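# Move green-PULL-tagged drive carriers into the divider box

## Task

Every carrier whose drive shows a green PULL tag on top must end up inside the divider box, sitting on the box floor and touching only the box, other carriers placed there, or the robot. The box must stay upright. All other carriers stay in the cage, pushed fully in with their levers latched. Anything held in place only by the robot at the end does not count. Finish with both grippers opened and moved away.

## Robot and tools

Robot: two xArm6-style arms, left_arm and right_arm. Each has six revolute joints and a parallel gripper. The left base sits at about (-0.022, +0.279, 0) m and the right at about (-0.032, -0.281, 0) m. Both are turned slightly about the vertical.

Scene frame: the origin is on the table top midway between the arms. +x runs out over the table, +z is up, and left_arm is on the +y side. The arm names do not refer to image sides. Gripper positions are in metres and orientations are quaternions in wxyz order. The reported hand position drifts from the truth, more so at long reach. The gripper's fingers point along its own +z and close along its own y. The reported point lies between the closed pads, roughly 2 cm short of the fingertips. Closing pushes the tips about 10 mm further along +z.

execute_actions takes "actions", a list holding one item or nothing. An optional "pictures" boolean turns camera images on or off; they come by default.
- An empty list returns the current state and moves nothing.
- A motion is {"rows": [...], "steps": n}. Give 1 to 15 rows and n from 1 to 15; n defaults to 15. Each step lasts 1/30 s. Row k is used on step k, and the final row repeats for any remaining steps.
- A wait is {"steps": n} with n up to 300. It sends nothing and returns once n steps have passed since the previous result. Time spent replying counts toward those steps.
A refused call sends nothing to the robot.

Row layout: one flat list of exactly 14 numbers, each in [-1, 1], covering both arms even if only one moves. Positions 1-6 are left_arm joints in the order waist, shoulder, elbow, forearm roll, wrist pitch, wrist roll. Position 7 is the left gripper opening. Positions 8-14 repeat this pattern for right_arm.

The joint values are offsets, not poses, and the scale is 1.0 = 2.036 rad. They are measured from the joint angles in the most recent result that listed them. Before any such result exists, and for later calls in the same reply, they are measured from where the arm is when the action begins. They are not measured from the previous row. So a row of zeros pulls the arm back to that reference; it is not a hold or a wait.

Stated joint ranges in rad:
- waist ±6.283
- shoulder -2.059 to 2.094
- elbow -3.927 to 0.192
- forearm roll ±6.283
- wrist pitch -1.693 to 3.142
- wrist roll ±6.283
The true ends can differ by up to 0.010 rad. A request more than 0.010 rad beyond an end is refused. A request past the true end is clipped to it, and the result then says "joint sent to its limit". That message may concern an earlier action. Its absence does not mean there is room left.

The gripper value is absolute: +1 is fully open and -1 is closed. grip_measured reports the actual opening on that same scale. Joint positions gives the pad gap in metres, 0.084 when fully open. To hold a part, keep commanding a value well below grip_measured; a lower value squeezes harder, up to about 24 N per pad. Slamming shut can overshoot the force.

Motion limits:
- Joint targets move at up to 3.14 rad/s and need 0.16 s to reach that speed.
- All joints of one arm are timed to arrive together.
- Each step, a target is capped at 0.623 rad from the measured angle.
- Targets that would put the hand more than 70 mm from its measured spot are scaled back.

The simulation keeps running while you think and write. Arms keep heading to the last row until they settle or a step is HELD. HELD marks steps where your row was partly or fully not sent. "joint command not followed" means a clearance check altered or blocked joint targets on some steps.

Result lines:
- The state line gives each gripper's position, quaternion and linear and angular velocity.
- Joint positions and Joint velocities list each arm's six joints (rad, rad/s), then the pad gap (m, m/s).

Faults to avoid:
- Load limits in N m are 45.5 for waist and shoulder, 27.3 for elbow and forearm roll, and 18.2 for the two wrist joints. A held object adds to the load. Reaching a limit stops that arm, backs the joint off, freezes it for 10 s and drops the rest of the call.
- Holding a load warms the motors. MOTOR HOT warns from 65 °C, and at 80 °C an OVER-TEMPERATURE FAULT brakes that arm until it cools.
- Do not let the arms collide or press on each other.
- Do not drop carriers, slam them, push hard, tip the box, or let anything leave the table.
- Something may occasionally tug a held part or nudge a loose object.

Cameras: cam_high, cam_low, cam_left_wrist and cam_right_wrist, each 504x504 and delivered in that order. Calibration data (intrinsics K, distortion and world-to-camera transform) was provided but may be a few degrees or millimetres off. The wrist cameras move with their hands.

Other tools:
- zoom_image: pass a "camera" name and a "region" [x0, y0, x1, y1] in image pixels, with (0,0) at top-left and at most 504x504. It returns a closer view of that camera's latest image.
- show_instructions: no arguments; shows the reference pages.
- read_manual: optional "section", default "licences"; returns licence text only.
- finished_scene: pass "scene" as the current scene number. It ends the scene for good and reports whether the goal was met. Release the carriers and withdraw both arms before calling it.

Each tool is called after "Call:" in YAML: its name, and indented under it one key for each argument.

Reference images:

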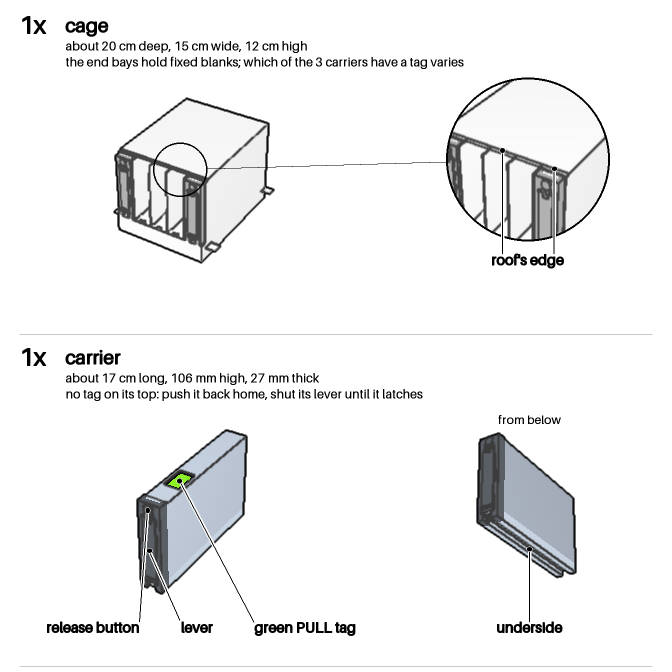

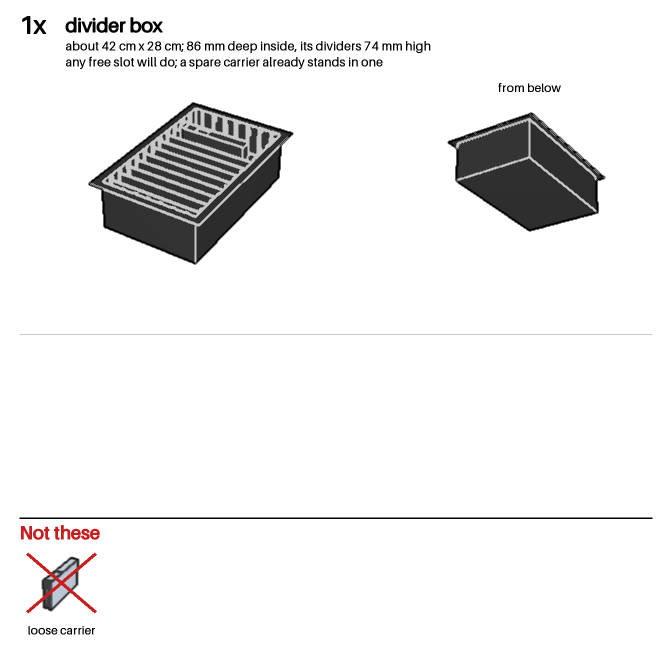

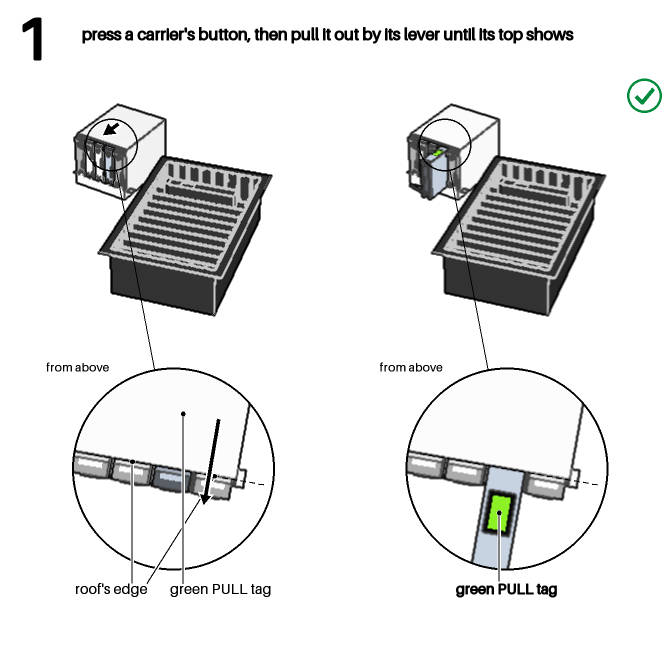

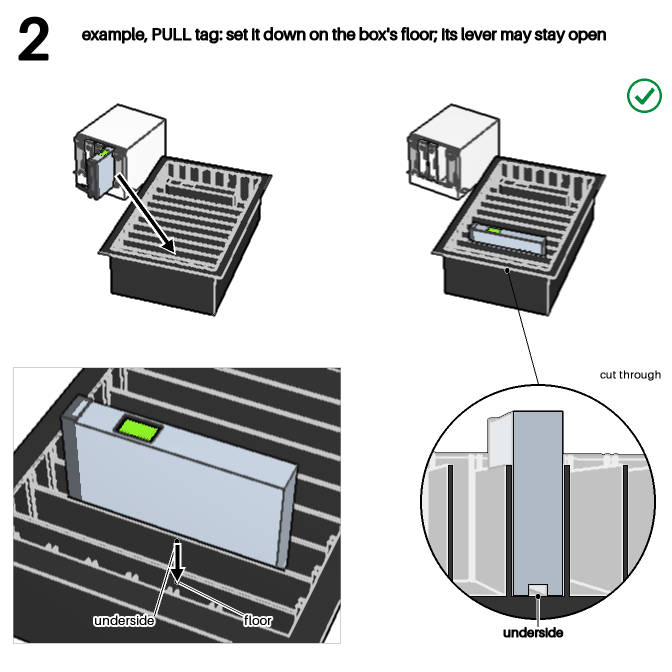

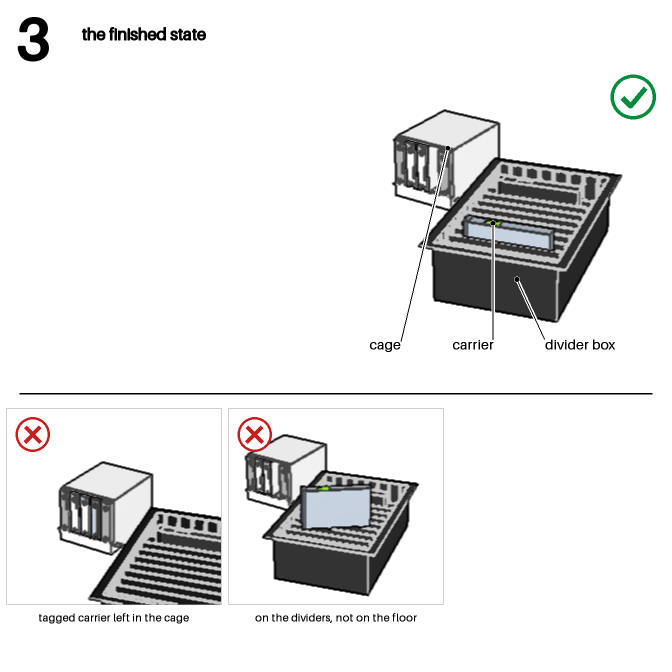

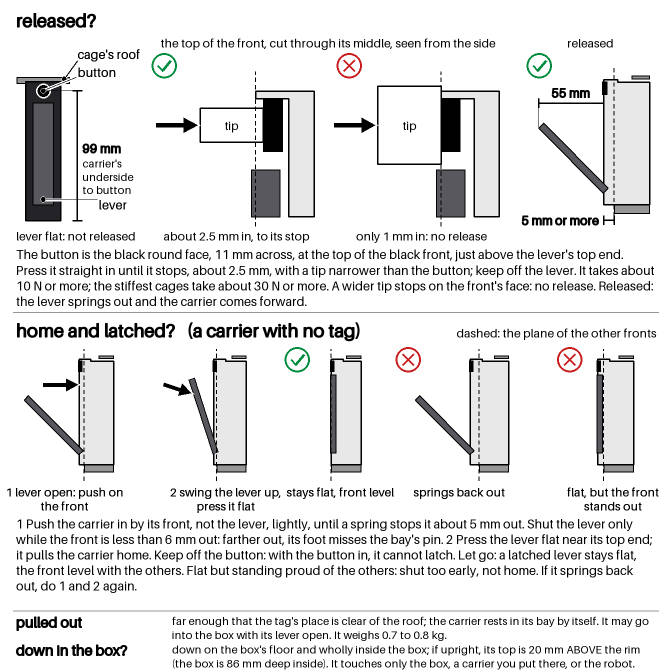

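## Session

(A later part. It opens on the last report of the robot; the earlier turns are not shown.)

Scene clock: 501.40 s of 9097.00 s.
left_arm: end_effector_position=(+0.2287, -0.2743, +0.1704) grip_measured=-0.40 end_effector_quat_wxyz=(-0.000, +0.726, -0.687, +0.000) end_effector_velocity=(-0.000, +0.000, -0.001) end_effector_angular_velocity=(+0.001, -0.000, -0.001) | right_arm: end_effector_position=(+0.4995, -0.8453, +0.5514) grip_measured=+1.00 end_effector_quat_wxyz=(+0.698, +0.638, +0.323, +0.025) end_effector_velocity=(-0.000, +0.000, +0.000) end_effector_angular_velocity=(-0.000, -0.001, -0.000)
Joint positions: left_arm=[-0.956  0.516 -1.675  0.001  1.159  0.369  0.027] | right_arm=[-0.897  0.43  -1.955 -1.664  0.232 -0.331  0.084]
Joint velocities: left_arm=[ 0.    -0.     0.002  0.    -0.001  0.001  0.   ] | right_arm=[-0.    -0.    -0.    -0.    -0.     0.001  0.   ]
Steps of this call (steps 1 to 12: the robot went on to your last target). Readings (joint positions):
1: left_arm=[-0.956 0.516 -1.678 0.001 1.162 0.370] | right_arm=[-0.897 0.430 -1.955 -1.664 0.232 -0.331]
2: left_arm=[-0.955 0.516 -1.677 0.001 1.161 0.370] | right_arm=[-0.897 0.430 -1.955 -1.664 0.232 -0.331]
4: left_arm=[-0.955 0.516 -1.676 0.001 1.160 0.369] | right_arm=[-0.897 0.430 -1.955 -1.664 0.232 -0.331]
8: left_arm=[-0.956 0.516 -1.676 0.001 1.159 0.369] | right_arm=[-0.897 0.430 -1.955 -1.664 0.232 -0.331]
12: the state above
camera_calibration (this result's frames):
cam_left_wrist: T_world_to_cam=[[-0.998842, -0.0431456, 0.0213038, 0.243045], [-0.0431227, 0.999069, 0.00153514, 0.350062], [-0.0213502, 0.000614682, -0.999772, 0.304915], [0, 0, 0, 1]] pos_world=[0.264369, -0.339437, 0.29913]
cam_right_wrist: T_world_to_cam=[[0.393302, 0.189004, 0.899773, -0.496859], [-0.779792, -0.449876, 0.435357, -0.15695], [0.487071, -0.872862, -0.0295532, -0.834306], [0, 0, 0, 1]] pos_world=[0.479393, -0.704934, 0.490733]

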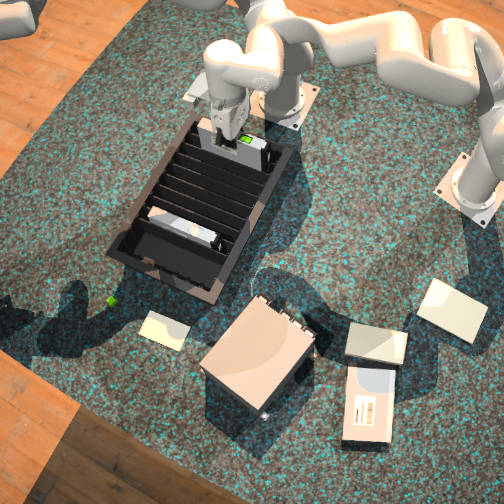

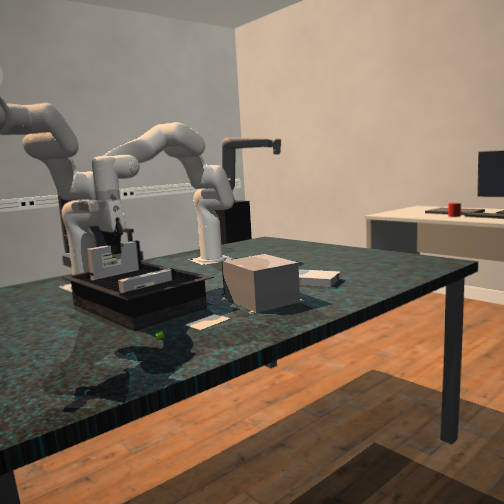

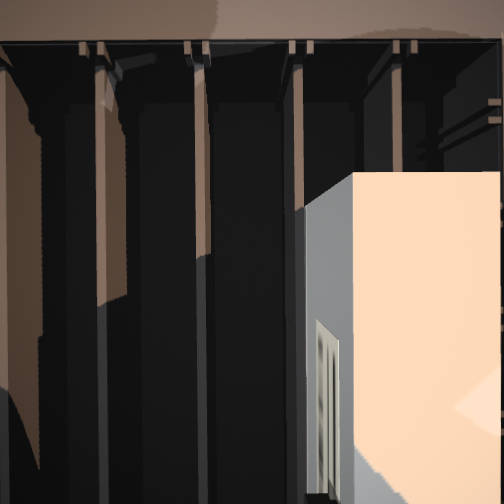

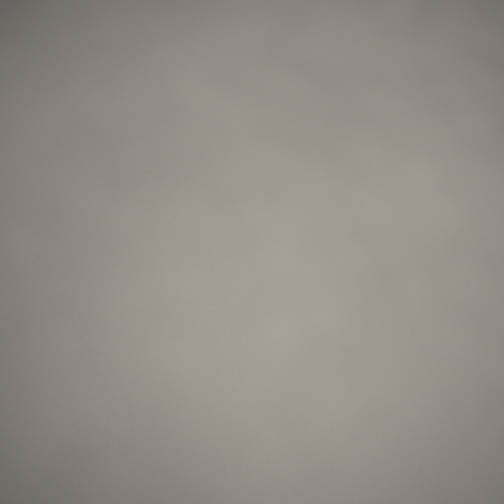

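Call:
execute_actions:
  actions:
    - {"rows":[[0,0.0017,0.0037,0,-0.0054,0,-1,0,0,0,0,0,0,1],[0,0.0035,0.0073,0,-0.0108,0,-1,0,0,0,0,0,0,1],[0,0.0055,0.0107,0,-0.0162,0,-1,0,0,0,0,0,0,1],[0,0.0076,0.0141,0,-0.0217,0,-1,0,0,0,0,0,0,1],[0,0.0097,0.0174,0,-0.0271,0,-1,0,0,0,0,0,0,1],[0,0.012,0.0205,0,-0.0325,0,-1,0,0,0,0,0,0,1],[0,0.0143,0.0236,0,-0.0379,0,-1,0,0,0,0,0,0,1],[0,0.0167,0.0266,0,-0.0433,0,-1,0,0,0,0,0,0,1],[0,0.0192,0.0295,0,-0.0487,0,-1,0,0,0,0,0,0,1],[0,0.0218,0.0323,0,-0.0541,0,-1,0,0,0,0,0,0,1],[0,0.0244,0.0351,0,-0.0595,0,-1,0,0,0,0,0,0,1],[0,0.0271,0.0379,0,-0.065,0,-1,0,0,0,0,0,0,1],[0,0.0299,0.0405,0,-0.0704,0,-1,0,0,0,0,0,0,1],[0,0.0327,0.0431,0,-0.0758,0,-1,0,0,0,0,0,0,1]]}
  pictures: false

Call:
execute_actions:
  actions:
    - {"steps":18}

Scene clock: 509.83 s of 9097.00 s.
left_arm: end_effector_position=(+0.2287, -0.2745, +0.1202) grip_measured=-0.40 end_effector_quat_wxyz=(-0.000, +0.726, -0.687, -0.000) end_effector_velocity=(-0.001, -0.002, -0.135) end_effector_angular_velocity=(-0.008, -0.003, -0.002) | right_arm: end_effector_position=(+0.4995, -0.8453, +0.5514) grip_measured=+1.00 end_effector_quat_wxyz=(+0.698, +0.638, +0.323, +0.025) end_effector_velocity=(-0.000, -0.000, -0.001) end_effector_angular_velocity=(-0.000, +0.001, -0.001)
Joint positions: left_arm=[-0.956  0.566 -1.605  0.001  1.04   0.369  0.027] | right_arm=[-0.897  0.43  -1.955 -1.664  0.232 -0.331  0.084]
Joint velocities: left_arm=[-0.002  0.154  0.16  -0.001 -0.322 -0.    -0.   ] | right_arm=[-0.001  0.001  0.    -0.001 -0.     0.     0.   ]
Steps of this call (steps 1 to 15: the robot went on to your last target; steps 16 to 90: nothing new was sent; then 4.93 s passed at rest; steps 91 to 105: all 15 steps of this action). Readings (joint positions):
91: left_arm=[-0.955 0.517 -1.675 0.001 1.158 0.370] | right_arm=[-0.897 0.430 -1.955 -1.664 0.232 -0.331]
92: left_arm=[-0.955 0.517 -1.674 0.001 1.157 0.369] | right_arm=[-0.897 0.430 -1.955 -1.664 0.232 -0.331]
94: left_arm=[-0.956 0.519 -1.670 0.001 1.148 0.369] | right_arm=[-0.897 0.430 -1.955 -1.664 0.232 -0.331]
98: left_arm=[-0.956 0.532 -1.647 0.001 1.114 0.369] | right_arm=[-0.897 0.430 -1.955 -1.664 0.232 -0.331]
105: the state above

Scene clock: 510.43 s of 9097.00 s.
left_arm: end_effector_position=(+0.2287, -0.2748, +0.1060) grip_measured=-0.40 end_effector_quat_wxyz=(+0.000, +0.726, -0.687, +0.001) end_effector_velocity=(-0.000, +0.000, -0.001) end_effector_angular_velocity=(+0.001, +0.000, -0.001) | right_arm: end_effector_position=(+0.4995, -0.8453, +0.5514) grip_measured=+1.00 end_effector_quat_wxyz=(+0.698, +0.638, +0.323, +0.025) end_effector_velocity=(+0.000, +0.000, +0.000) end_effector_angular_velocity=(-0.002, +0.002, +0.000)
Joint positions: left_arm=[-0.956  0.582 -1.588  0.001  1.004  0.369  0.027] | right_arm=[-0.897  0.43  -1.955 -1.664  0.232 -0.331  0.084]
Joint velocities: left_arm=[ 0.     0.002  0.     0.    -0.001  0.001  0.   ] | right_arm=[ 0.    -0.    -0.    -0.001 -0.    -0.002  0.   ]
Steps of this call (steps 1 to 18: the robot went on to your last target). Readings (joint positions):
1: left_arm=[-0.956 0.571 -1.600 0.001 1.030 0.369] | right_arm=[-0.897 0.430 -1.955 -1.664 0.232 -0.331]
2: left_arm=[-0.956 0.575 -1.596 0.001 1.022 0.370] | right_arm=[-0.897 0.430 -1.955 -1.664 0.232 -0.331]
4: left_arm=[-0.955 0.581 -1.590 0.001 1.013 0.370] | right_arm=[-0.897 0.430 -1.955 -1.664 0.232 -0.331]
8: left_arm=[-0.956 0.582 -1.589 0.001 1.006 0.369] | right_arm=[-0.897 0.430 -1.955 -1.664 0.232 -0.331]
18: the state above
camera_calibration (this result's frames):
cam_left_wrist: T_world_to_cam=[[-0.998858, -0.042916, 0.0209985, 0.244469], [-0.0429198, 0.999078, 0.000267916, 0.350684], [-0.0209907, -0.000633643, -0.999779, 0.240007], [0, 0, 0, 1]] pos_world=[0.264279, -0.339717, 0.234726]
cam_right_wrist: T_world_to_cam=[[0.393302, 0.189004, 0.899773, -0.496859], [-0.779792, -0.449876, 0.435357, -0.15695], [0.48707, -0.872863, -0.0295532, -0.834306], [0, 0, 0, 1]] pos_world=[0.479393, -0.704934, 0.490733]

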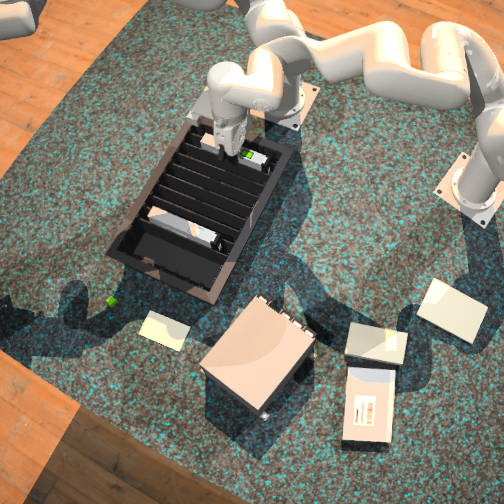

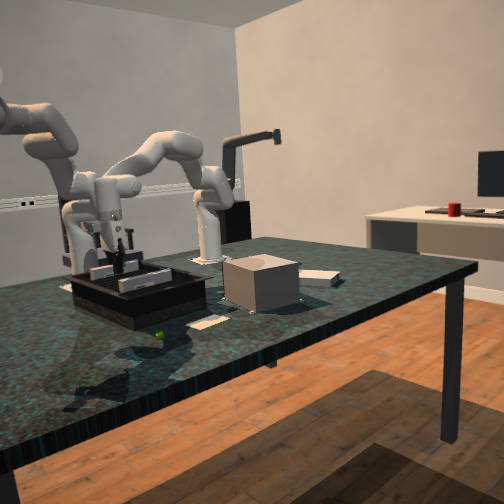

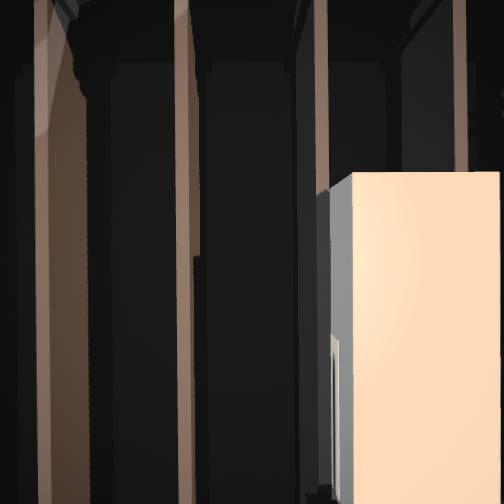

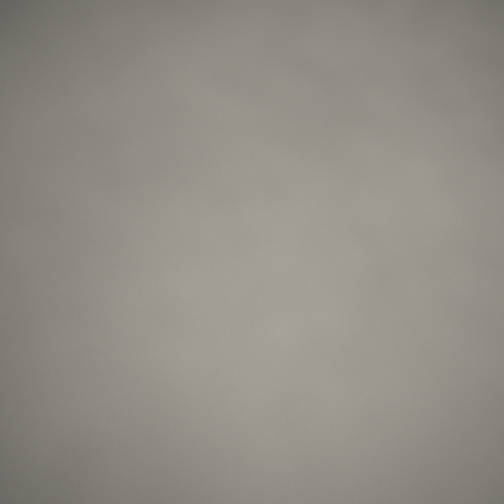

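Seems at floor. Release and rise.

Call:
execute_actions:
  actions:
    - {"rows":[[0,0,0,0,0,0,0.1,0,0,0,0,0,0,1]]}
  pictures: false

Call:
execute_actions:
  actions:
    - {"rows":[[0,-0.041,-0.071,0,0.113,0,0.1,0,0,0,0,0,0,1]]}
  pictures: false

Call:
execute_actions:
  actions:
    - {"steps":15}

Scene clock: 515.40 s of 9097.00 s.
left_arm: end_effector_position=(+0.2289, -0.2747, +0.1060) grip_measured=+0.09 end_effector_quat_wxyz=(+0.000, +0.726, -0.687, +0.001) end_effector_velocity=(-0.001, -0.001, +0.001) end_effector_angular_velocity=(-0.002, -0.000, -0.003) | right_arm: end_effector_position=(+0.4995, -0.8453, +0.5514) grip_measured=+1.00 end_effector_quat_wxyz=(+0.698, +0.638, +0.323, +0.025) end_effector_velocity=(-0.000, +0.000, +0.001) end_effector_angular_velocity=(-0.001, -0.001, -0.000)
Joint positions: left_arm=[-0.956  0.582 -1.588  0.001  1.004  0.369  0.048] | right_arm=[-0.897  0.43  -1.955 -1.664  0.232 -0.331  0.084]
Joint velocities: left_arm=[-0.001 -0.001 -0.001 -0.001  0.     0.002  0.   ] | right_arm=[-0.    -0.001 -0.001  0.    -0.    -0.     0.   ]
Steps of this call (steps 1 to 15: the robot went on to your last target; steps 16 to 90: nothing new was sent; then 1.47 s passed at rest; steps 91 to 105: all 15 steps of this action). Readings (joint positions):
91: left_arm=[-0.956 0.583 -1.588 0.001 1.004 0.369] | right_arm=[-0.897 0.430 -1.955 -1.664 0.232 -0.331]
92: left_arm=[-0.955 0.583 -1.588 0.001 1.004 0.370] | right_arm=[-0.897 0.430 -1.955 -1.664 0.232 -0.331]
94: left_arm=[-0.954 0.582 -1.588 0.002 1.004 0.370] | right_arm=[-0.897 0.430 -1.955 -1.664 0.232 -0.331]
98: left_arm=[-0.955 0.582 -1.589 0.001 1.004 0.370] | right_arm=[-0.897 0.430 -1.955 -1.664 0.232 -0.331]
105: the state above

Scene clock: 515.90 s of 9097.00 s.
left_arm: end_effector_position=(+0.2285, -0.2738, +0.1964) grip_measured=+0.09 end_effector_quat_wxyz=(-0.001, +0.726, -0.687, -0.001) end_effector_velocity=(-0.007, +0.016, -0.016) end_effector_angular_velocity=(+0.072, +0.032, -0.000) | right_arm: end_effector_position=(+0.4995, -0.8453, +0.5514) grip_measured=+1.00 end_effector_quat_wxyz=(+0.698, +0.638, +0.323, +0.025) end_effector_velocity=(-0.000, -0.001, +0.000) end_effector_angular_velocity=(-0.000, +0.000, -0.001)
Joint positions: left_arm=[-0.956  0.501 -1.728  0.001  1.23   0.369  0.048] | right_arm=[-0.897  0.43  -1.955 -1.664  0.232 -0.331  0.084]
Joint velocities: left_arm=[-0.     0.016  0.004  0.     0.059  0.    -0.   ] | right_arm=[-0.001  0.001 -0.001  0.001  0.    -0.001  0.   ]
Steps of this call (steps 1 to 15: all 15 steps of this action). Readings (joint positions):
1: left_arm=[-0.956 0.582 -1.588 0.001 1.004 0.369] | right_arm=[-0.897 0.430 -1.955 -1.664 0.232 -0.331]
2: left_arm=[-0.956 0.582 -1.590 0.001 1.008 0.369] | right_arm=[-0.897 0.430 -1.955 -1.664 0.232 -0.331]
4: left_arm=[-0.956 0.572 -1.608 0.001 1.049 0.369] | right_arm=[-0.897 0.430 -1.955 -1.664 0.232 -0.331]
8: left_arm=[-0.956 0.520 -1.695 0.001 1.166 0.369] | right_arm=[-0.897 0.430 -1.955 -1.664 0.232 -0.331]
15: the state above

Scene clock: 516.40 s of 9097.00 s.
left_arm: end_effector_position=(+0.2287, -0.2742, +0.1995) grip_measured=+0.09 end_effector_quat_wxyz=(-0.000, +0.726, -0.687, -0.000) end_effector_velocity=(+0.000, -0.000, +0.001) end_effector_angular_velocity=(-0.001, -0.001, -0.000) | right_arm: end_effector_position=(+0.4995, -0.8453, +0.5514) grip_measured=+1.00 end_effector_quat_wxyz=(+0.698, +0.638, +0.323, +0.025) end_effector_velocity=(+0.000, +0.001, +0.001) end_effector_angular_velocity=(-0.002, +0.001, +0.001)
Joint positions: left_arm=[-0.956  0.499 -1.733  0.001  1.234  0.369  0.048] | right_arm=[-0.897  0.43  -1.955 -1.664  0.232 -0.331  0.084]
Joint velocities: left_arm=[-0.    -0.    -0.001  0.     0.     0.    -0.   ] | right_arm=[ 0.001 -0.001  0.    -0.001 -0.    -0.001  0.   ]
Steps of this call (steps 1 to 15: the robot went on to your last target). Readings (joint positions):
1: left_arm=[-0.956 0.502 -1.728 0.001 1.231 0.369] | right_arm=[-0.897 0.430 -1.955 -1.664 0.232 -0.331]
2: left_arm=[-0.956 0.501 -1.729 0.001 1.232 0.369] | right_arm=[-0.897 0.430 -1.955 -1.664 0.232 -0.331]
4: left_arm=[-0.956 0.501 -1.731 0.001 1.233 0.369] | right_arm=[-0.897 0.430 -1.955 -1.664 0.232 -0.331]
8: left_arm=[-0.956 0.499 -1.732 0.001 1.234 0.369] | right_arm=[-0.897 0.430 -1.955 -1.664 0.232 -0.331]
15: the state above
All arms were judged still, so your last target was given up. Only a new action makes them travel on or press farther. Fingers that are still opening or closing keep moving.
camera_calibration (this result's frames):
cam_left_wrist: T_world_to_cam=[[-0.99883, -0.0432388, 0.0216705, 0.242264], [-0.0431959, 0.999064, 0.00244738, 0.349722], [-0.0217561, 0.00150844, -0.999762, 0.33431], [0, 0, 0, 1]] pos_world=[0.264361, -0.339423, 0.328124]
cam_right_wrist: T_world_to_cam=[[0.393302, 0.189004, 0.899773, -0.496859], [-0.779792, -0.449876, 0.435357, -0.15695], [0.487071, -0.872862, -0.0295533, -0.834306], [0, 0, 0, 1]] pos_world=[0.479393, -0.704934, 0.490733]

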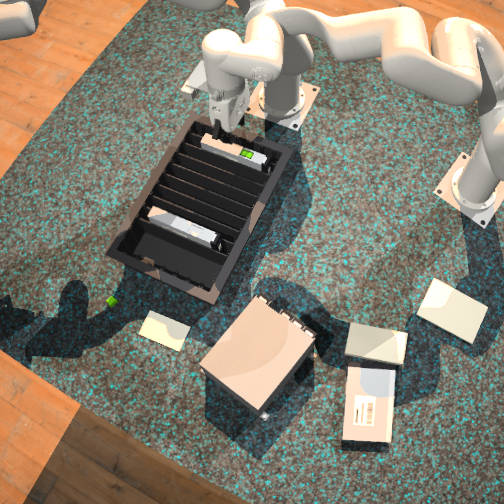

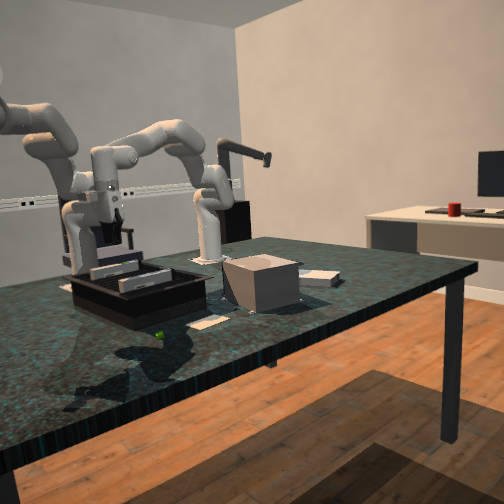

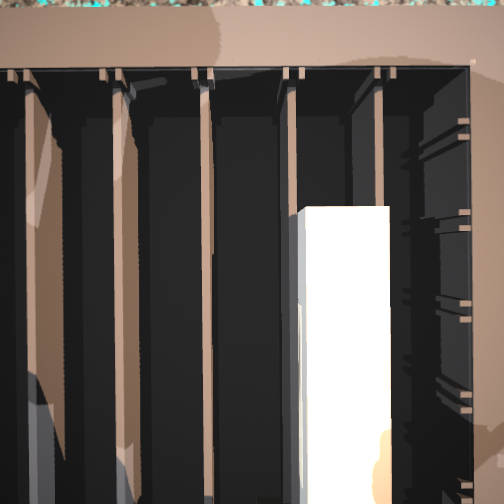

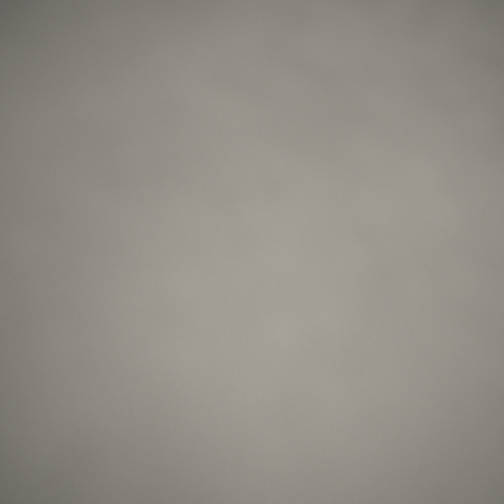

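Call:
finished_scene:
  scene: 1

The scene is finished: the task was done.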